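# Advance the cube calendar's date by one week

## Task

Rearrange the calendar so its front (the side bearing the month name, facing the robot) reads the date seven days after the one currently shown, with both digit faces the right way up; both cubes must end up resting flat inside the tray and must stay that way without the robot holding them; then open the grippers and pull the arms away.

## Robot and tools

Robot: two arms, left_arm and right_arm, each ending in a two-finger parallel gripper. The names are only labels and do not refer to sides of a camera image.

World frame (used in every state line): the origin sits on the table surface midway between the arm bases, +x points away from the robot over the table, +z points up, and left_arm is on the +y side. Each state line gives, per arm, end_effector_position in metres and end_effector_quat_wxyz. That position is the point between the pads when closed. Printed positions can be a little off, more so when an arm reaches far.

Gripper axes: the fingers extend along the gripper's +z and open and close along its y. Closed fingertips stick out about 19 mm past the reported point; fully open, about 6 mm. Closing pushes the tips roughly 13 mm further out, so keep that clearance above a surface.

The 16-number row (used by both motion tools): one flat list covering both arms. Numbers 1-8 are left_arm: dx, dy, dz, rx, ry, rz, gripper position, gripper speed. Numbers 9-16 are the same eight for right_arm. Each value lies in [-1, 1]. dx..rz are an offset, not a pose: a relative displacement expressed in that gripper's own axes, counted from the gripper's pose in the most recent result that reported it (for a second call in the same reply, or before any result in the scene, from where the arm actually is). A value of 1.0 equals 0.6 m of translation or 180 degrees of rotation; rx, ry, rz form a single rotation vector. All zeros therefore pulls an arm back to that reference pose rather than leaving it alone. To keep one arm still, send the offset that returns it to where you want it, and repeat its last gripper position and speed (a 0 there is a real command).

Gripper numbers: position +1 is fully open (85 mm gap), 0 is about 41 mm, about -0.8 is where the pads touch, and -1 keeps closing until blocked; there is no force setting, a full close squeezes at roughly 190-235 N per pad. Speed -1 is about 20 mm/s, 0 about 85 mm/s, +1 about 150 mm/s. To grasp, send -1 and keep sending it. To release, send a gap wider than the object. For a gentle grip, open first and then close to just under the object's width. Fingers hold their stop until the position number changes by 0.01 or more. position_measured_pct is about 50 - 50 x position (0 means fully open); stopping below about 90 means something is held or blocking, around 90 means the pads closed on nothing or something tiny.

execute_actions: argument actions is a list with zero or one element, plus optional pictures (boolean). An empty list just returns the state. An element with rows (1 to 15 rows of 16 numbers) and steps (1-15, default 15, each step 1/30 s) plays one row per step, repeating the final row if steps outnumber rows; every row is an offset from the same reference pose, not from the previous row. An element with only steps (up to 300) is a wait sending nothing new. A refused call moves nothing.

move: target is one 16-number row as above; each gripper travels in a straight line toward its target, both finishing together in 0.5-10 s (cut off at 10 s). speed is the top path speed in m/s, 0.002-0.5, default 0.25; rotation is capped at twice that in rad/s. Paths ignore obstacles and the other arm, and grippers can lag, wander, or overshoot the speed near full stretch. Gripper numbers are applied at the start. The result adds a move: line with the ending (done, off_target, moving, held, fault) and any limits (paced = command clipped; held = steps blocked, after which the arm may surge), plus each gripper's remaining distance to its target.

wait: seconds from 0 to 10; runs the scene without new commands.

zoom_image: camera is one of cam_head_left, cam_head_right, cam_high, cam_low, cam_left_wrist, cam_right_wrist (all 896x504); region is [x0, y0, x1, y1] in pixels from the top-left corner, at most 504 by 504. Returns a magnified view of that camera's latest image.

finished_scene: scene is the number of the current scene; ends it irreversibly and reports whether the goal was met.

Controller behaviour: every step, the commanded pose is clipped to within 70 mm and 16 degrees of the measured pose; position wins over orientation when both cannot be met. After an action the arm continues only to its last clipped pose, so a far target may need several calls; read the Hand target line to see where each arm is heading. HELD marks steps not sent; a pose unreachable line names an arm whose command the clearance check altered.

Avoid: knocking anything off the table (failure), arms bumping or pressing each other, fast or deep pushes into contact (harder hits), drops and slips. If a joint's contact torque reaches its load limit (49.1 N m for waist, shoulder, upper arm roll, elbow; 30.9 N m for forearm roll, wrist pitch, wrist roll; a held object's weight counts) the arm halts for 10 s. Holding loads heats motors: a MOTOR HOT line appears from 60 °C, and at 75 °C an OVER-TEMPERATURE FAULT lets the arm sag. Brief external tugs on held parts or pushes on loose ones may occur. At the end, both cubes must rest on their own in the tray, grippers open and withdrawn.

Each tool is called after "Request:" as name([rows], argument=value, ...), one row to a line, values as JSON.

## Session

Request:
execute_actions(actions=[])

Scene clock: 0.00 s of 7600.00 s.
left_arm: end_effector_position=(+0.4455, +0.4252, +0.3437) position_measured_pct=0.0 end_effector_quat_wxyz=(+0.124, -0.256, +0.839, -0.465) | right_arm: end_effector_position=(+0.3242, +0.1607, +0.3953) position_measured_pct=0.0 end_effector_quat_wxyz=(+0.168, +0.803, +0.237, +0.520)
Joint positions: left_arm=[-1.175  0.408  0.09   1.701  0.885  1.528  0.987] | right_arm=[-1.229  0.516 -0.2    1.488  1.263  1.482  3.317]
Joint velocities: left_arm=[ 0.001 -0.     0.001  0.    -0.001  0.001 -0.   ] | right_arm=[-0.002 -0.    -0.    -0.    -0.    -0.003  0.   ]
Motor temperatures (°C, as the motors report them): left_arm=[31 35 33 36 34 43 47] | right_arm=[30 34 31 32 40 46 39]
Hand target (left_arm): +0.446, +0.425, +0.344; +0.124, -0.256, +0.839, -0.465
Hand target (right_arm): +0.324, +0.161, +0.395; +0.168, +0.803, +0.237, +0.520
camera_calibration (this result's frames):
cam_left_wrist: T_world_to_cam=[[-0.281574, 0.40249, -0.871044, 0.266733], [0.824707, 0.565535, -0.0052745, -0.556227], [0.490483, -0.719842, -0.491177, 0.405247], [0, 0, 0, 1]] pos_world=[0.335062, 0.498922, 0.42845]
cam_right_wrist: T_world_to_cam=[[0.233917, -0.820394, 0.521763, -0.146727], [-0.292498, -0.57117, -0.766948, 0.553731], [0.927215, 0.0267872, -0.37357, -0.0102503], [0, 0, 0, 1]] pos_world=[0.205792, 0.196175, 0.497411]

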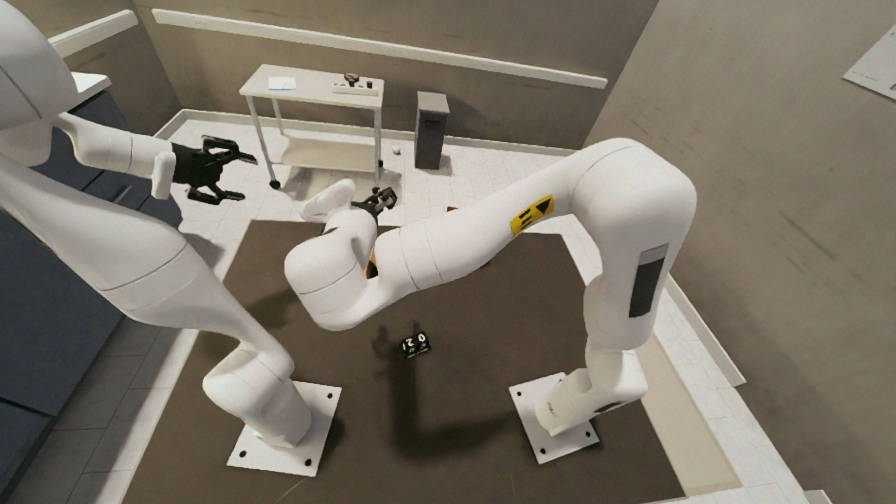

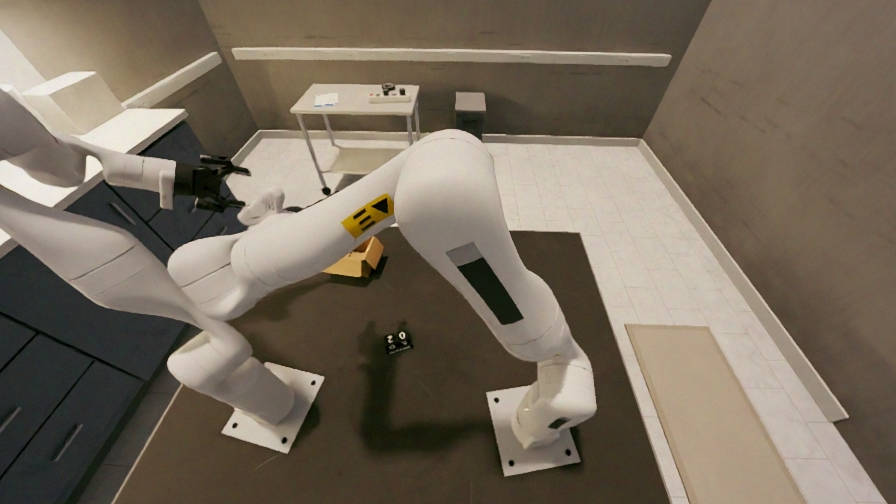

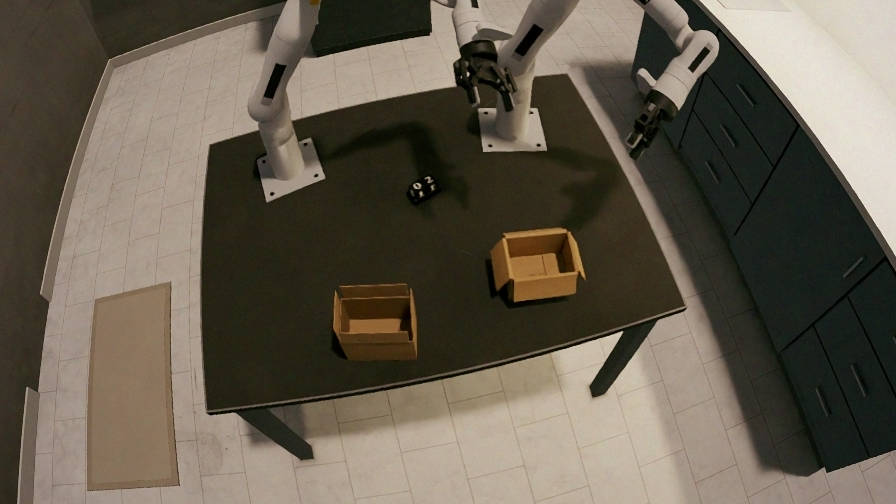

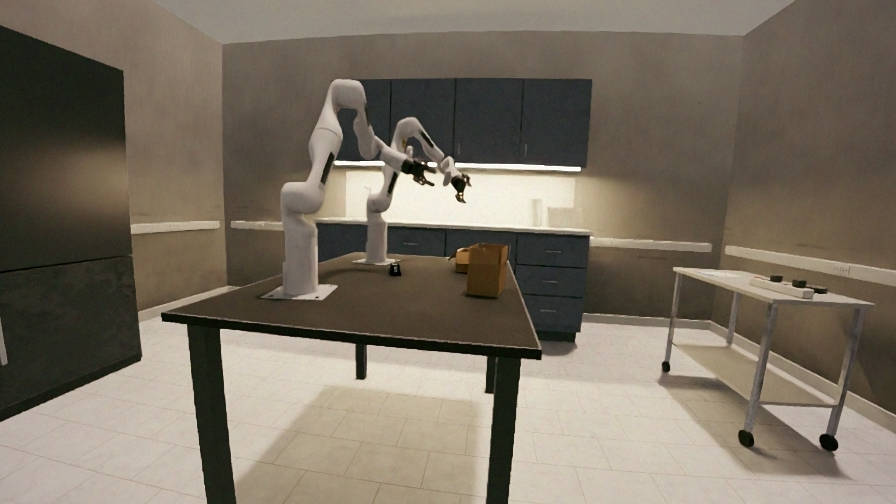

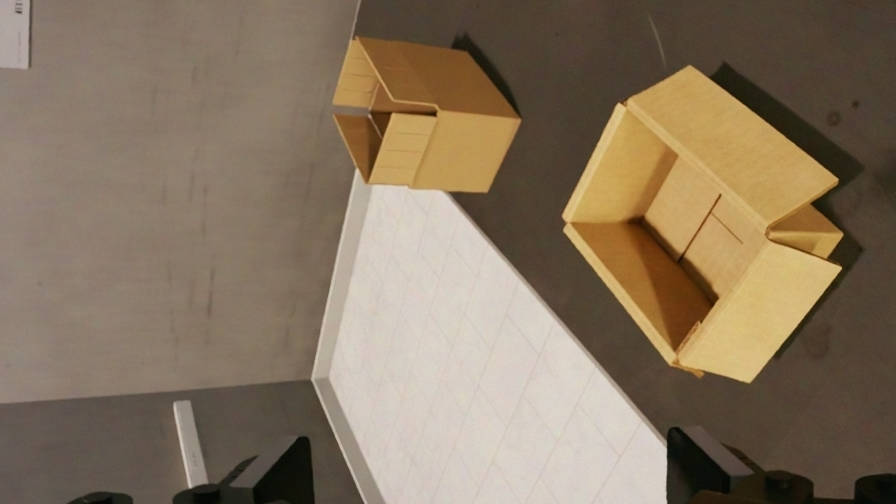

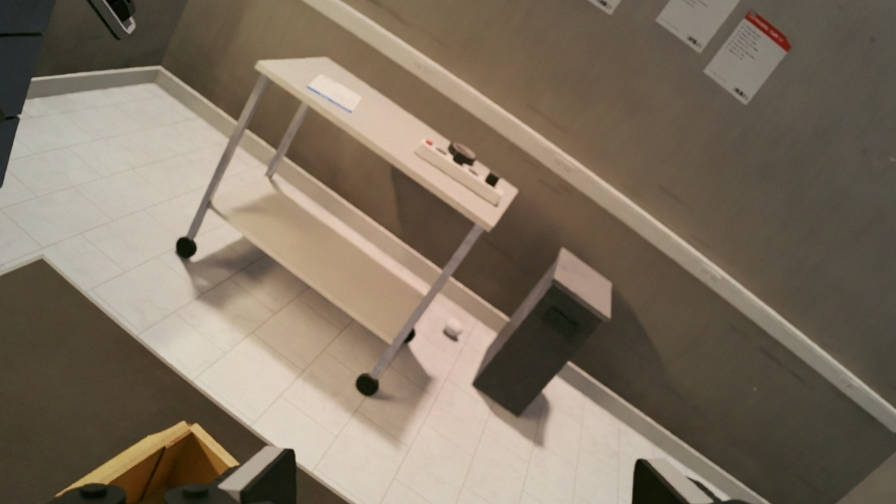

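Request:
zoom_image(camera="cam_head_left", region=[385, 320, 445, 365])

Request:
zoom_image(camera="cam_head_right", region=[370, 320, 430, 365])

Request:
zoom_image(camera="cam_high", region=[390, 165, 460, 215])

Request:
zoom_image(camera="cam_low", region=[370, 250, 420, 290])

Region (385, 320, 445, 365) of cam_head_left's 896x504 image, scaled by 8.400, with more detail than that image has; it fills the top 378 rows of this view, and the rest is white.

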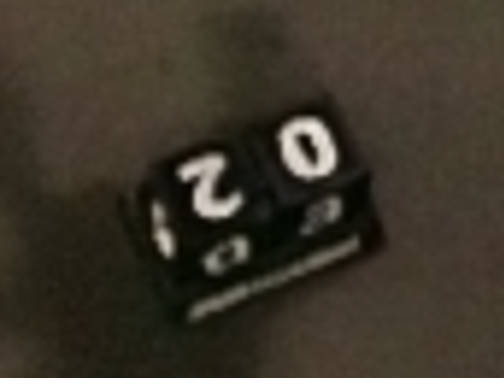

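Region (370, 320, 430, 365) of cam_head_right's 896x504 image, scaled by 8.400, with more detail than that image has; it fills the top 378 rows of this view, and the rest is white.

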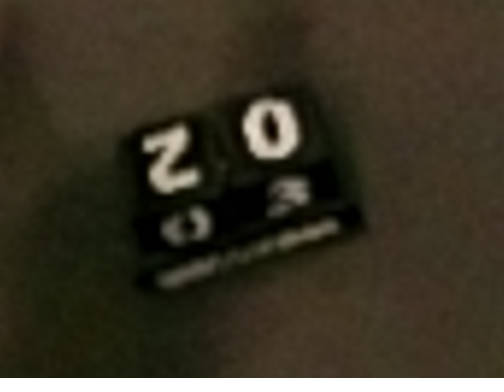

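Region (390, 165, 460, 215) of cam_high's 896x504 image, scaled by 7.200, with more detail than that image has; it fills the top 360 rows of this view, and the rest is white.

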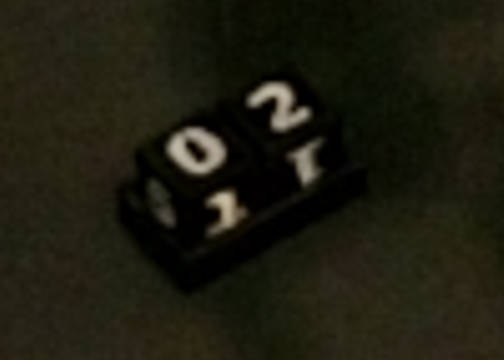

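Region (370, 250, 420, 290) of cam_low's 896x504 image, scaled by 10.080, with more detail than that image has; it fills the top 403 rows of this view, and the rest is white.

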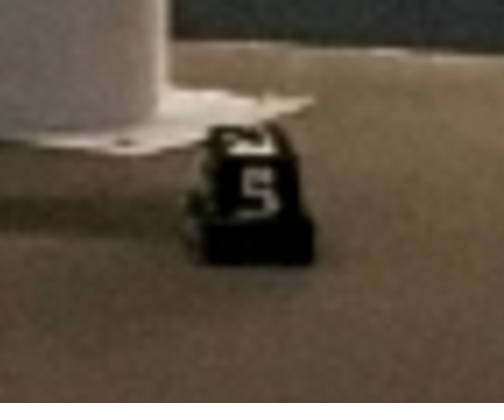

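Request:
move(target=[0,0,0,-0.229,0.287,0.537,0.35,0,-0.435,0.033,-0.05,0.372,-0.125,-0.363,0.35,0], speed=0.3)

Scene clock: 33.63 s of 7600.00 s.
left_arm: end_effector_position=(+0.4452, +0.4254, +0.3431) position_measured_pct=32.5 end_effector_quat_wxyz=(-0.001, +0.593, +0.805, +0.001) | right_arm: end_effector_position=(+0.2105, -0.0008, +0.2200) position_measured_pct=32.5 end_effector_quat_wxyz=(-0.000, +0.593, +0.805, -0.002)
Joint positions: left_arm=[-0.753  0.306  0.36   1.389 -0.111  1.465  0.091] | right_arm=[-0.493  0.3   -0.484  1.819  0.157  1.064  5.358]
Joint velocities: left_arm=[ 0.001 -0.004  0.002  0.     0.002 -0.001 -0.001] | right_arm=[ 0.002  0.004  0.005 -0.001 -0.002  0.001  0.002]
Motor temperatures (°C, as the motors report them): left_arm=[31 35 33 36 34 43 47] | right_arm=[30 34 31 32 40 46 39]
Hand target (left_arm): +0.445, +0.425, +0.343; -0.001, +0.593, +0.805, +0.002
Hand target (right_arm): +0.211, -0.001, +0.220; -0.000, +0.593, +0.805, -0.002
Off the commanded pose (left_arm): 0.001 m, 0 deg.
Off the commanded pose (right_arm): 0.001 m, 0 deg.
After step 90, 26.87 s passed at rest.
move: done
camera_calibration (this result's frames):
cam_left_wrist: T_world_to_cam=[[0.95628, 0.287474, -0.0537308, -0.516493], [0.289318, -0.956754, 0.030279, 0.317713], [-0.0427027, -0.0445005, -0.998096, 0.529312], [0, 0, 0, 1]] pos_world=[0.424595, 0.476006, 0.490933]
cam_right_wrist: T_world_to_cam=[[0.948647, 0.315278, -0.0258507, -0.190227], [0.313671, -0.948094, -0.0522396, 0.00863772], [-0.0409788, 0.0414483, -0.9983, 0.375343], [0, 0, 0, 1]] pos_world=[0.19313, 0.0526065, 0.370238]

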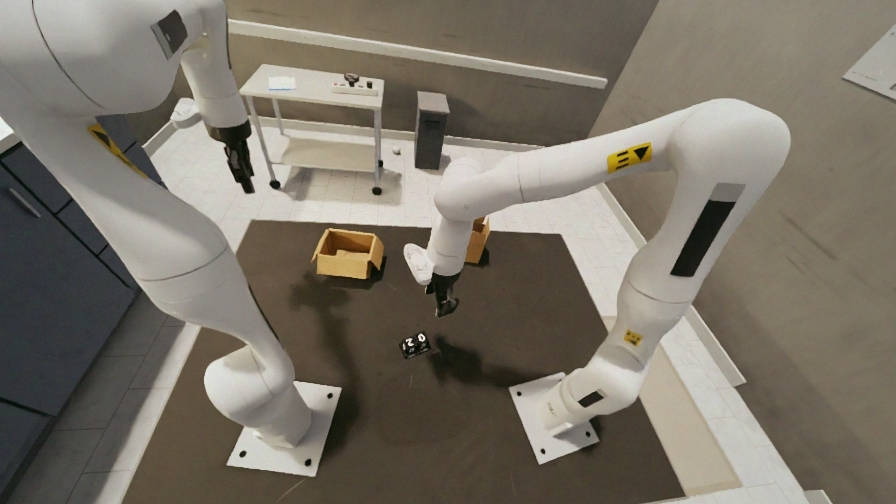

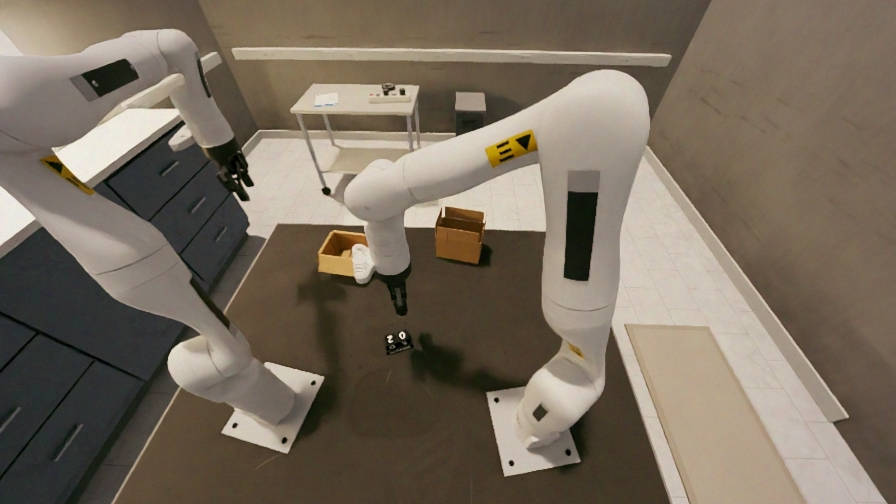

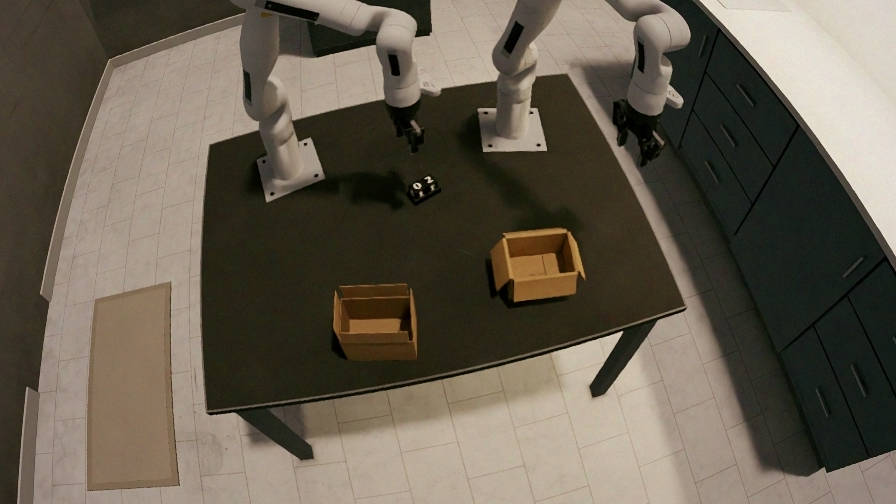

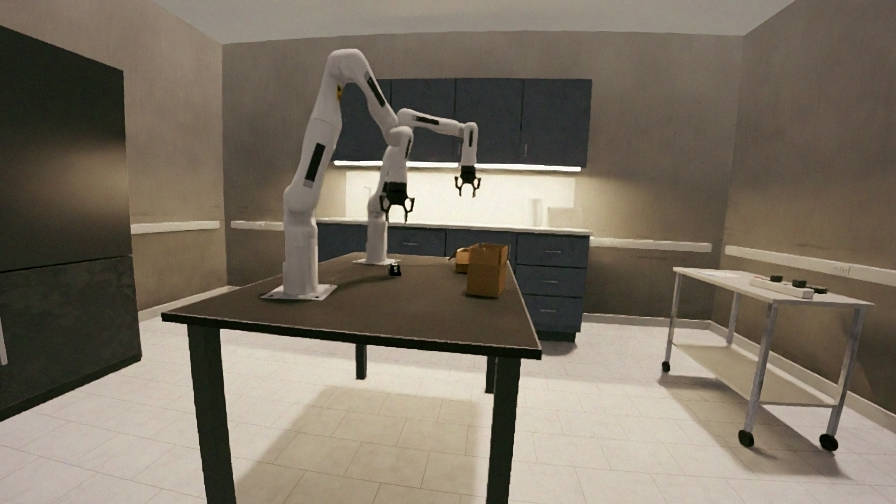

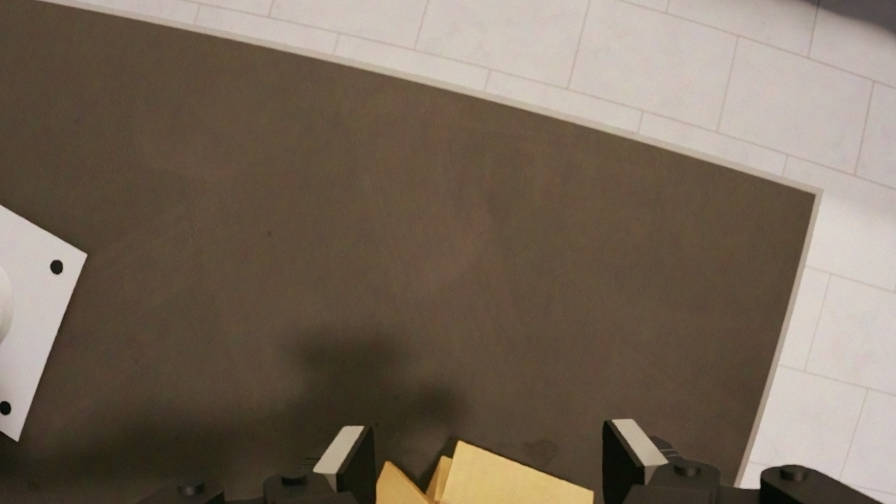

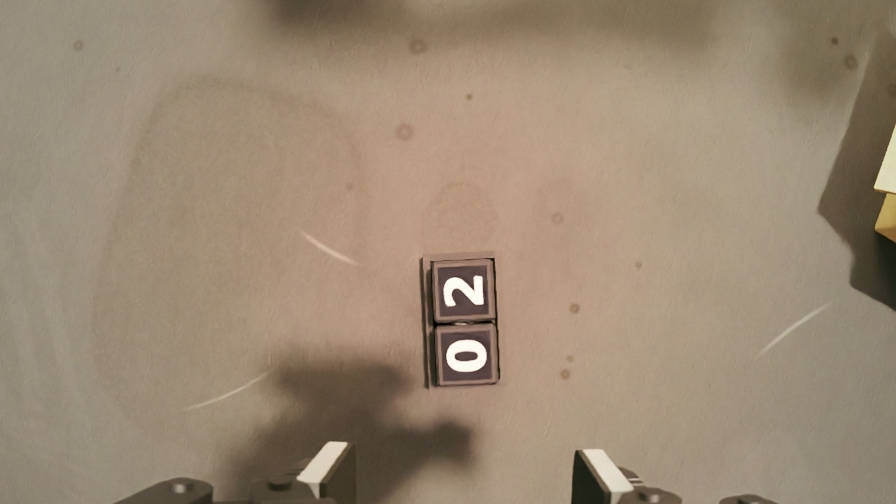

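Request:
move(target=[0,0,0,0,0,0,0.35,0,0.032,0.003,0.2,0,0,-0.022,0.2,0], speed=0.25)

Request:
zoom_image(camera="cam_low", region=[360, 220, 440, 290])

Scene clock: 40.10 s of 7600.00 s.
left_arm: end_effector_position=(+0.4452, +0.4254, +0.3431) position_measured_pct=32.5 end_effector_quat_wxyz=(-0.001, +0.593, +0.805, +0.001) | right_arm: end_effector_position=(+0.2061, +0.0180, +0.0999) position_measured_pct=40.1 end_effector_quat_wxyz=(+0.000, +0.565, +0.825, -0.002)
Joint positions: left_arm=[-0.753  0.306  0.36   1.389 -0.111  1.465  0.091] | right_arm=[-0.59   0.525 -0.435  1.958  0.321  0.73   5.247]
Joint velocities: left_arm=[-0.001 -0.     0.    -0.001  0.001  0.     0.   ] | right_arm=[-0.002  0.004 -0.001 -0.     0.001  0.001 -0.001]
Motor temperatures (°C, as the motors report them): left_arm=[31 35 33 36 34 43 47] | right_arm=[30 34 31 32 40 46 39]
Hand target (left_arm): +0.445, +0.425, +0.343; -0.001, +0.593, +0.805, +0.001
Hand target (right_arm): +0.206, +0.018, +0.100; +0.000, +0.564, +0.825, -0.002
Off the commanded pose (left_arm): 0.000 m, 0 deg.
Off the commanded pose (right_arm): 0.000 m, 0 deg.
After step 90, 2.47 s passed at rest.
move: done
camera_calibration (this result's frames):
cam_left_wrist: T_world_to_cam=[[0.95628, 0.287474, -0.0537301, -0.516495], [0.289318, -0.956754, 0.03028, 0.317712], [-0.0427018, -0.0445013, -0.998096, 0.529312], [0, 0, 0, 1]] pos_world=[0.424596, 0.476007, 0.490932]
cam_right_wrist: T_world_to_cam=[[0.924409, 0.380564, -0.0252851, -0.191294], [0.378932, -0.923934, -0.0524992, 0.00775347], [-0.0433411, 0.0389494, -0.998301, 0.254936], [0, 0, 0, 1]] pos_world=[0.184945, 0.0700337, 0.250073]

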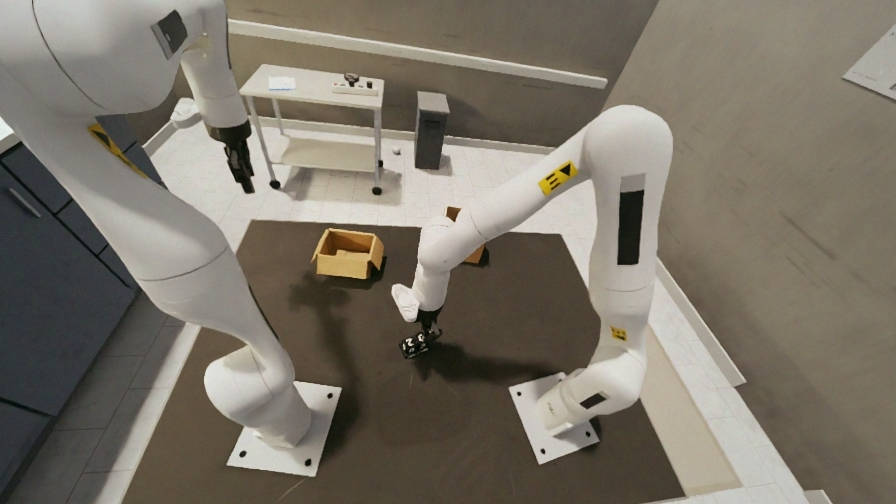

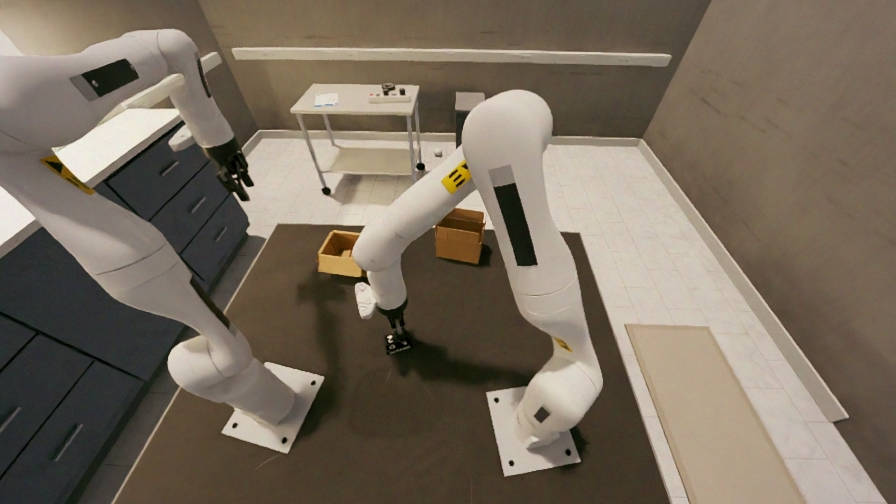

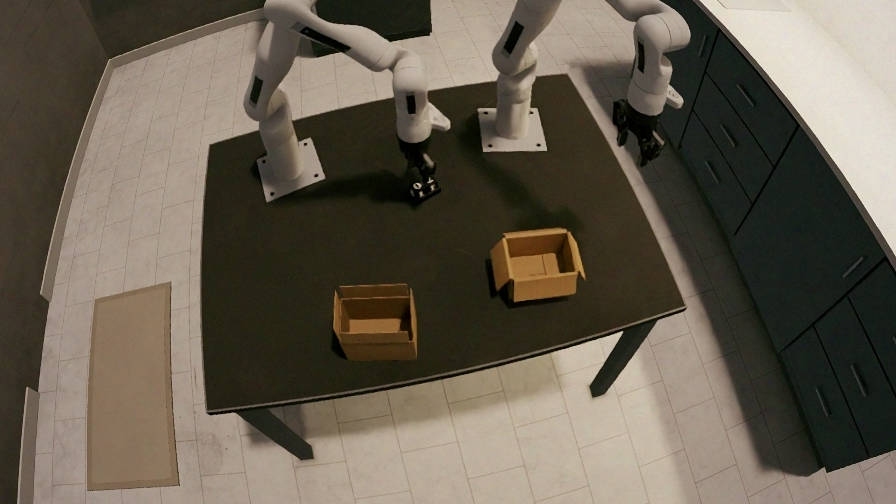

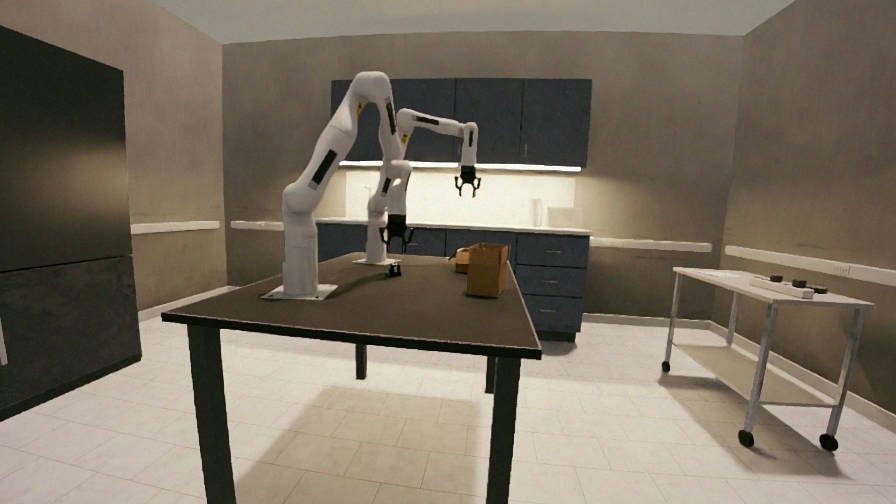

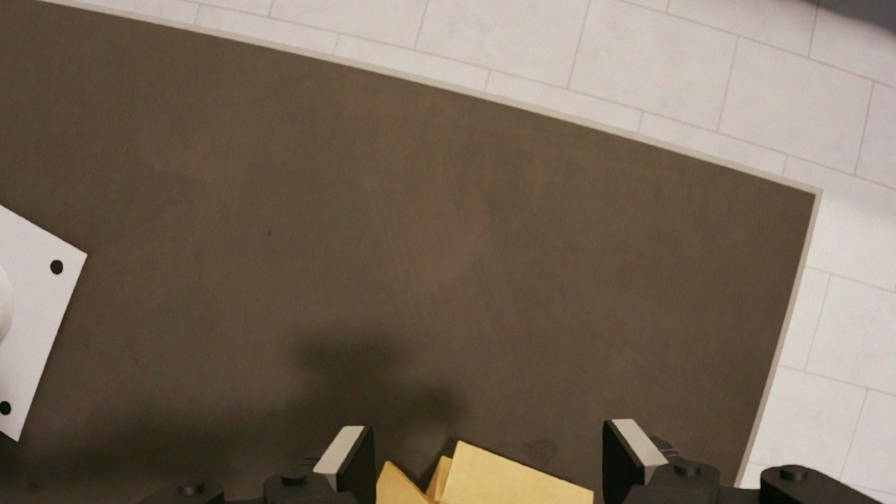

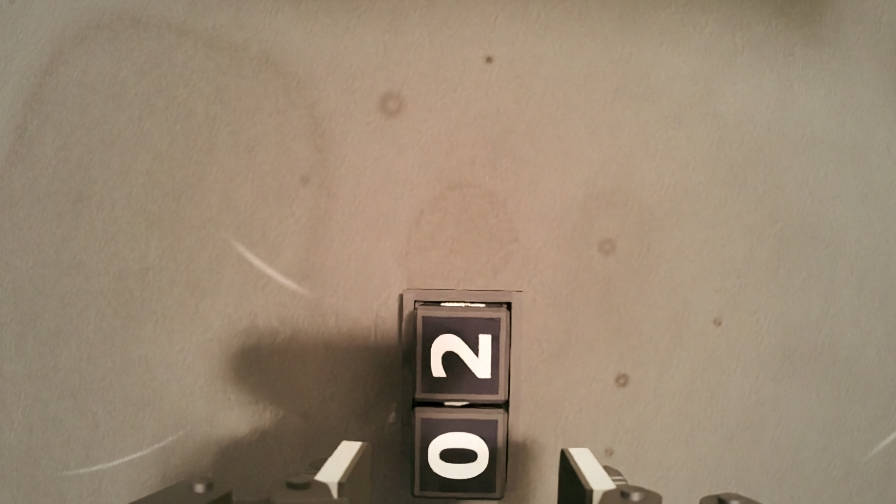

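Region (360, 220, 440, 290) of cam_low's 896x504 image, scaled by 6.300, with more detail than that image has; it fills the top 441 rows of this view, and the rest is white.

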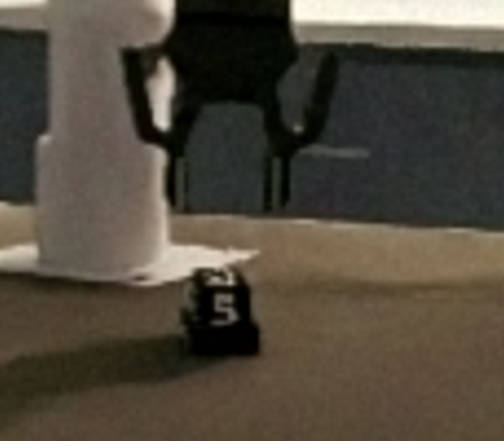

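Request:
move(target=[0,0,0,0,0,0,0.35,0,-0.0035,-0.003,0.115,0,0,0.007,0.2,0], speed=0.08)

Request:
zoom_image(camera="cam_low", region=[370, 240, 420, 285])

Scene clock: 45.57 s of 7600.00 s.
left_arm: end_effector_position=(+0.4452, +0.4254, +0.3431) position_measured_pct=32.5 end_effector_quat_wxyz=(-0.001, +0.593, +0.805, +0.001) | right_arm: end_effector_position=(+0.2051, +0.0153, +0.0309) position_measured_pct=40.1 end_effector_quat_wxyz=(+0.000, +0.574, +0.819, -0.002)
Joint positions: left_arm=[-0.753  0.306  0.36   1.389 -0.111  1.465  0.091] | right_arm=[-0.662  0.661 -0.34   2.023  0.419  0.527  5.139]
Joint velocities: left_arm=[-0.    -0.001  0.    -0.001 -0.002  0.     0.001] | right_arm=[-0.004  0.006 -0.003  0.     0.001 -0.    -0.001]
Motor temperatures (°C, as the motors report them): left_arm=[31 35 33 36 34 43 47] | right_arm=[30 34 31 32 40 46 39]
Hand target (left_arm): +0.445, +0.425, +0.343; -0.001, +0.593, +0.805, +0.001
Hand target (right_arm): +0.205, +0.015, +0.031; +0.000, +0.573, +0.819, -0.002
Off the commanded pose (left_arm): 0.000 m, 0 deg.
Off the commanded pose (right_arm): 0.000 m, 0 deg.
After step 90, 1.33 s passed at rest.
move: done
camera_calibration (this result's frames):
cam_left_wrist: T_world_to_cam=[[0.95628, 0.287474, -0.05373, -0.516496], [0.289318, -0.956754, 0.030281, 0.317712], [-0.0427014, -0.0445022, -0.998096, 0.529311], [0, 0, 0, 1]] pos_world=[0.424597, 0.476007, 0.490932]
cam_right_wrist: T_world_to_cam=[[0.932541, 0.36023, -0.0245245, -0.192493], [0.358636, -0.931995, -0.0525845, 0.00630953], [-0.0417992, 0.0402419, -0.998315, 0.18585], [0, 0, 0, 1]] pos_world=[0.185013, 0.0677432, 0.181148]

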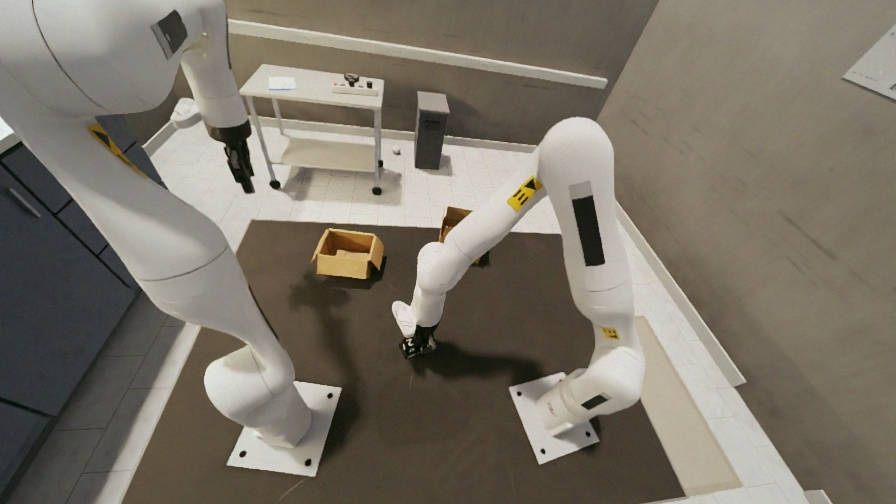

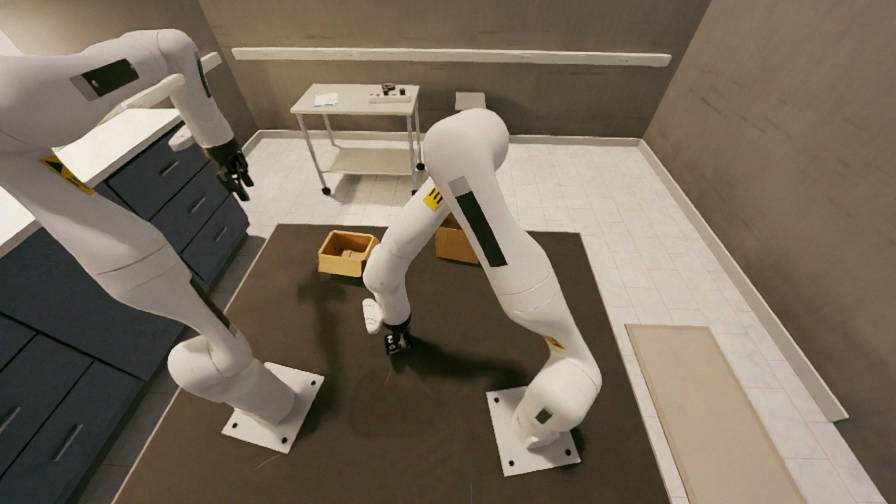

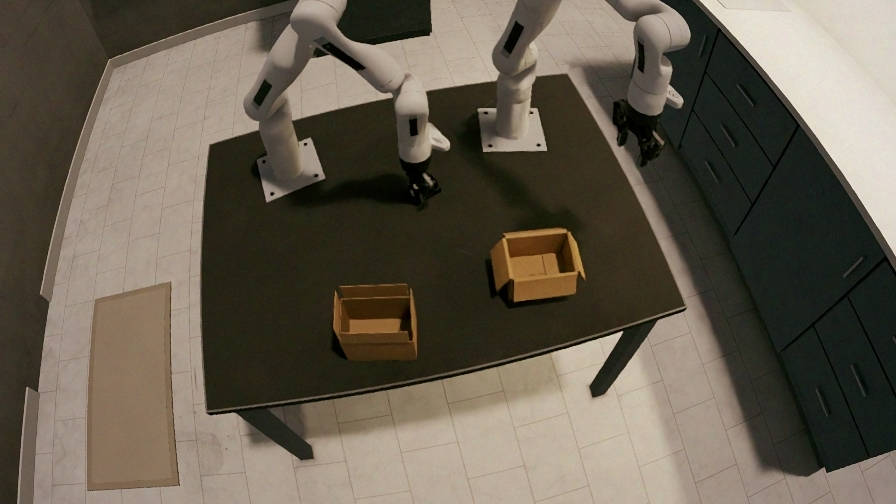

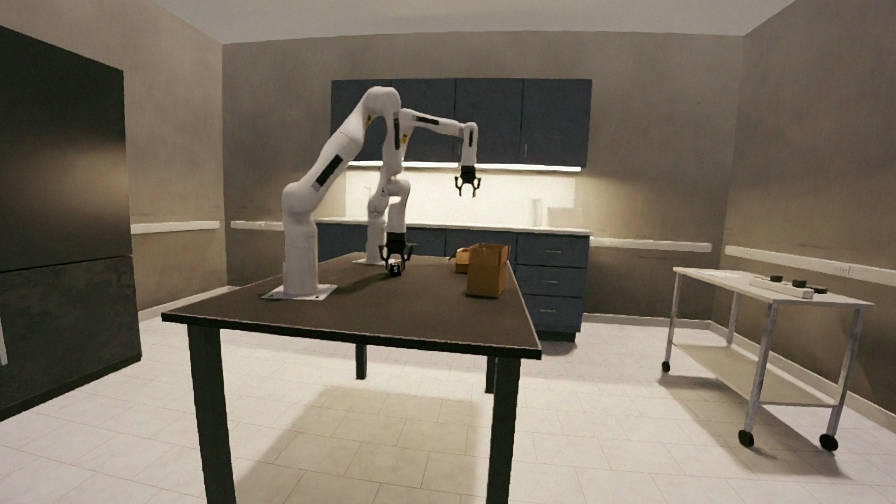

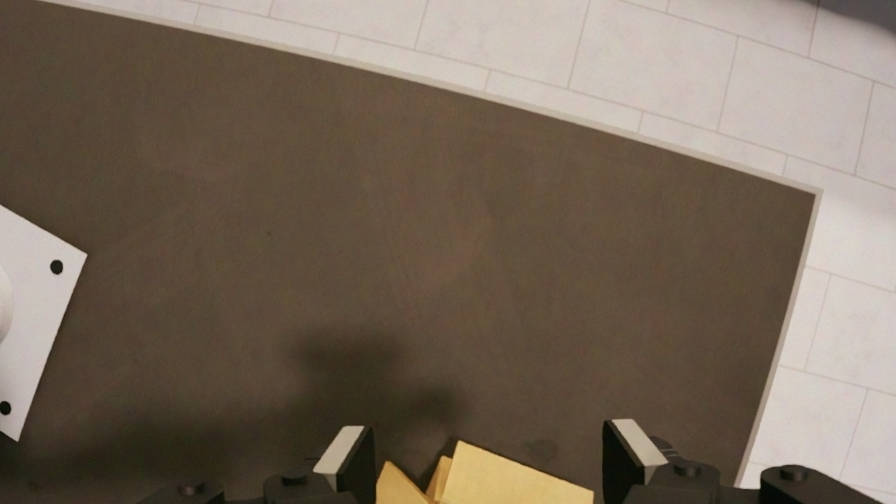

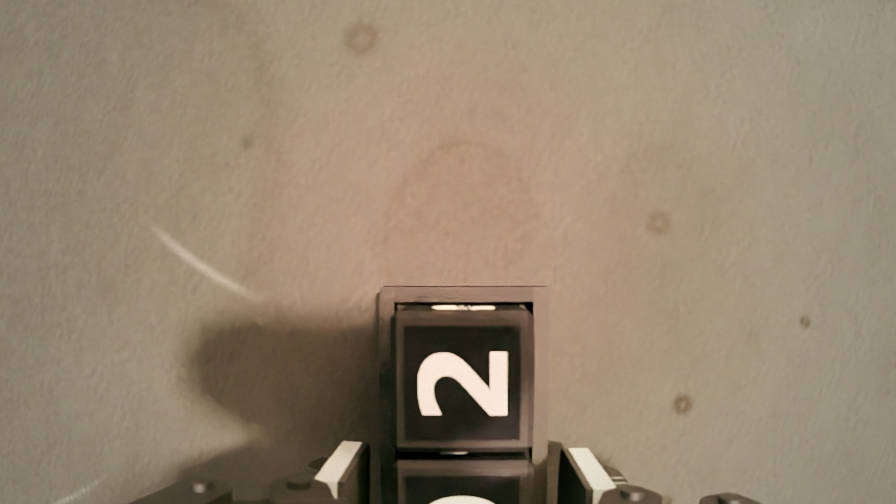

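Region (370, 240, 420, 285) of cam_low's 896x504 image, scaled by 10.080, with more detail than that image has; it fills the top 454 rows of this view, and the rest is white.

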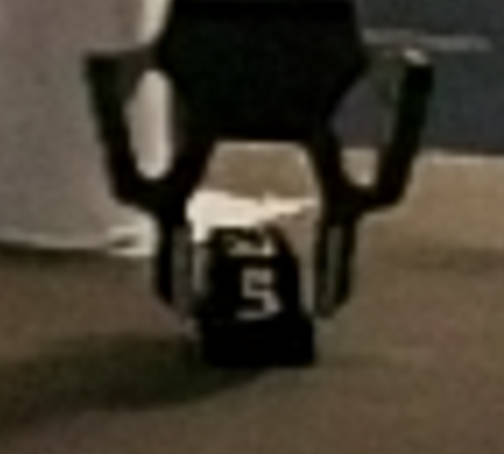

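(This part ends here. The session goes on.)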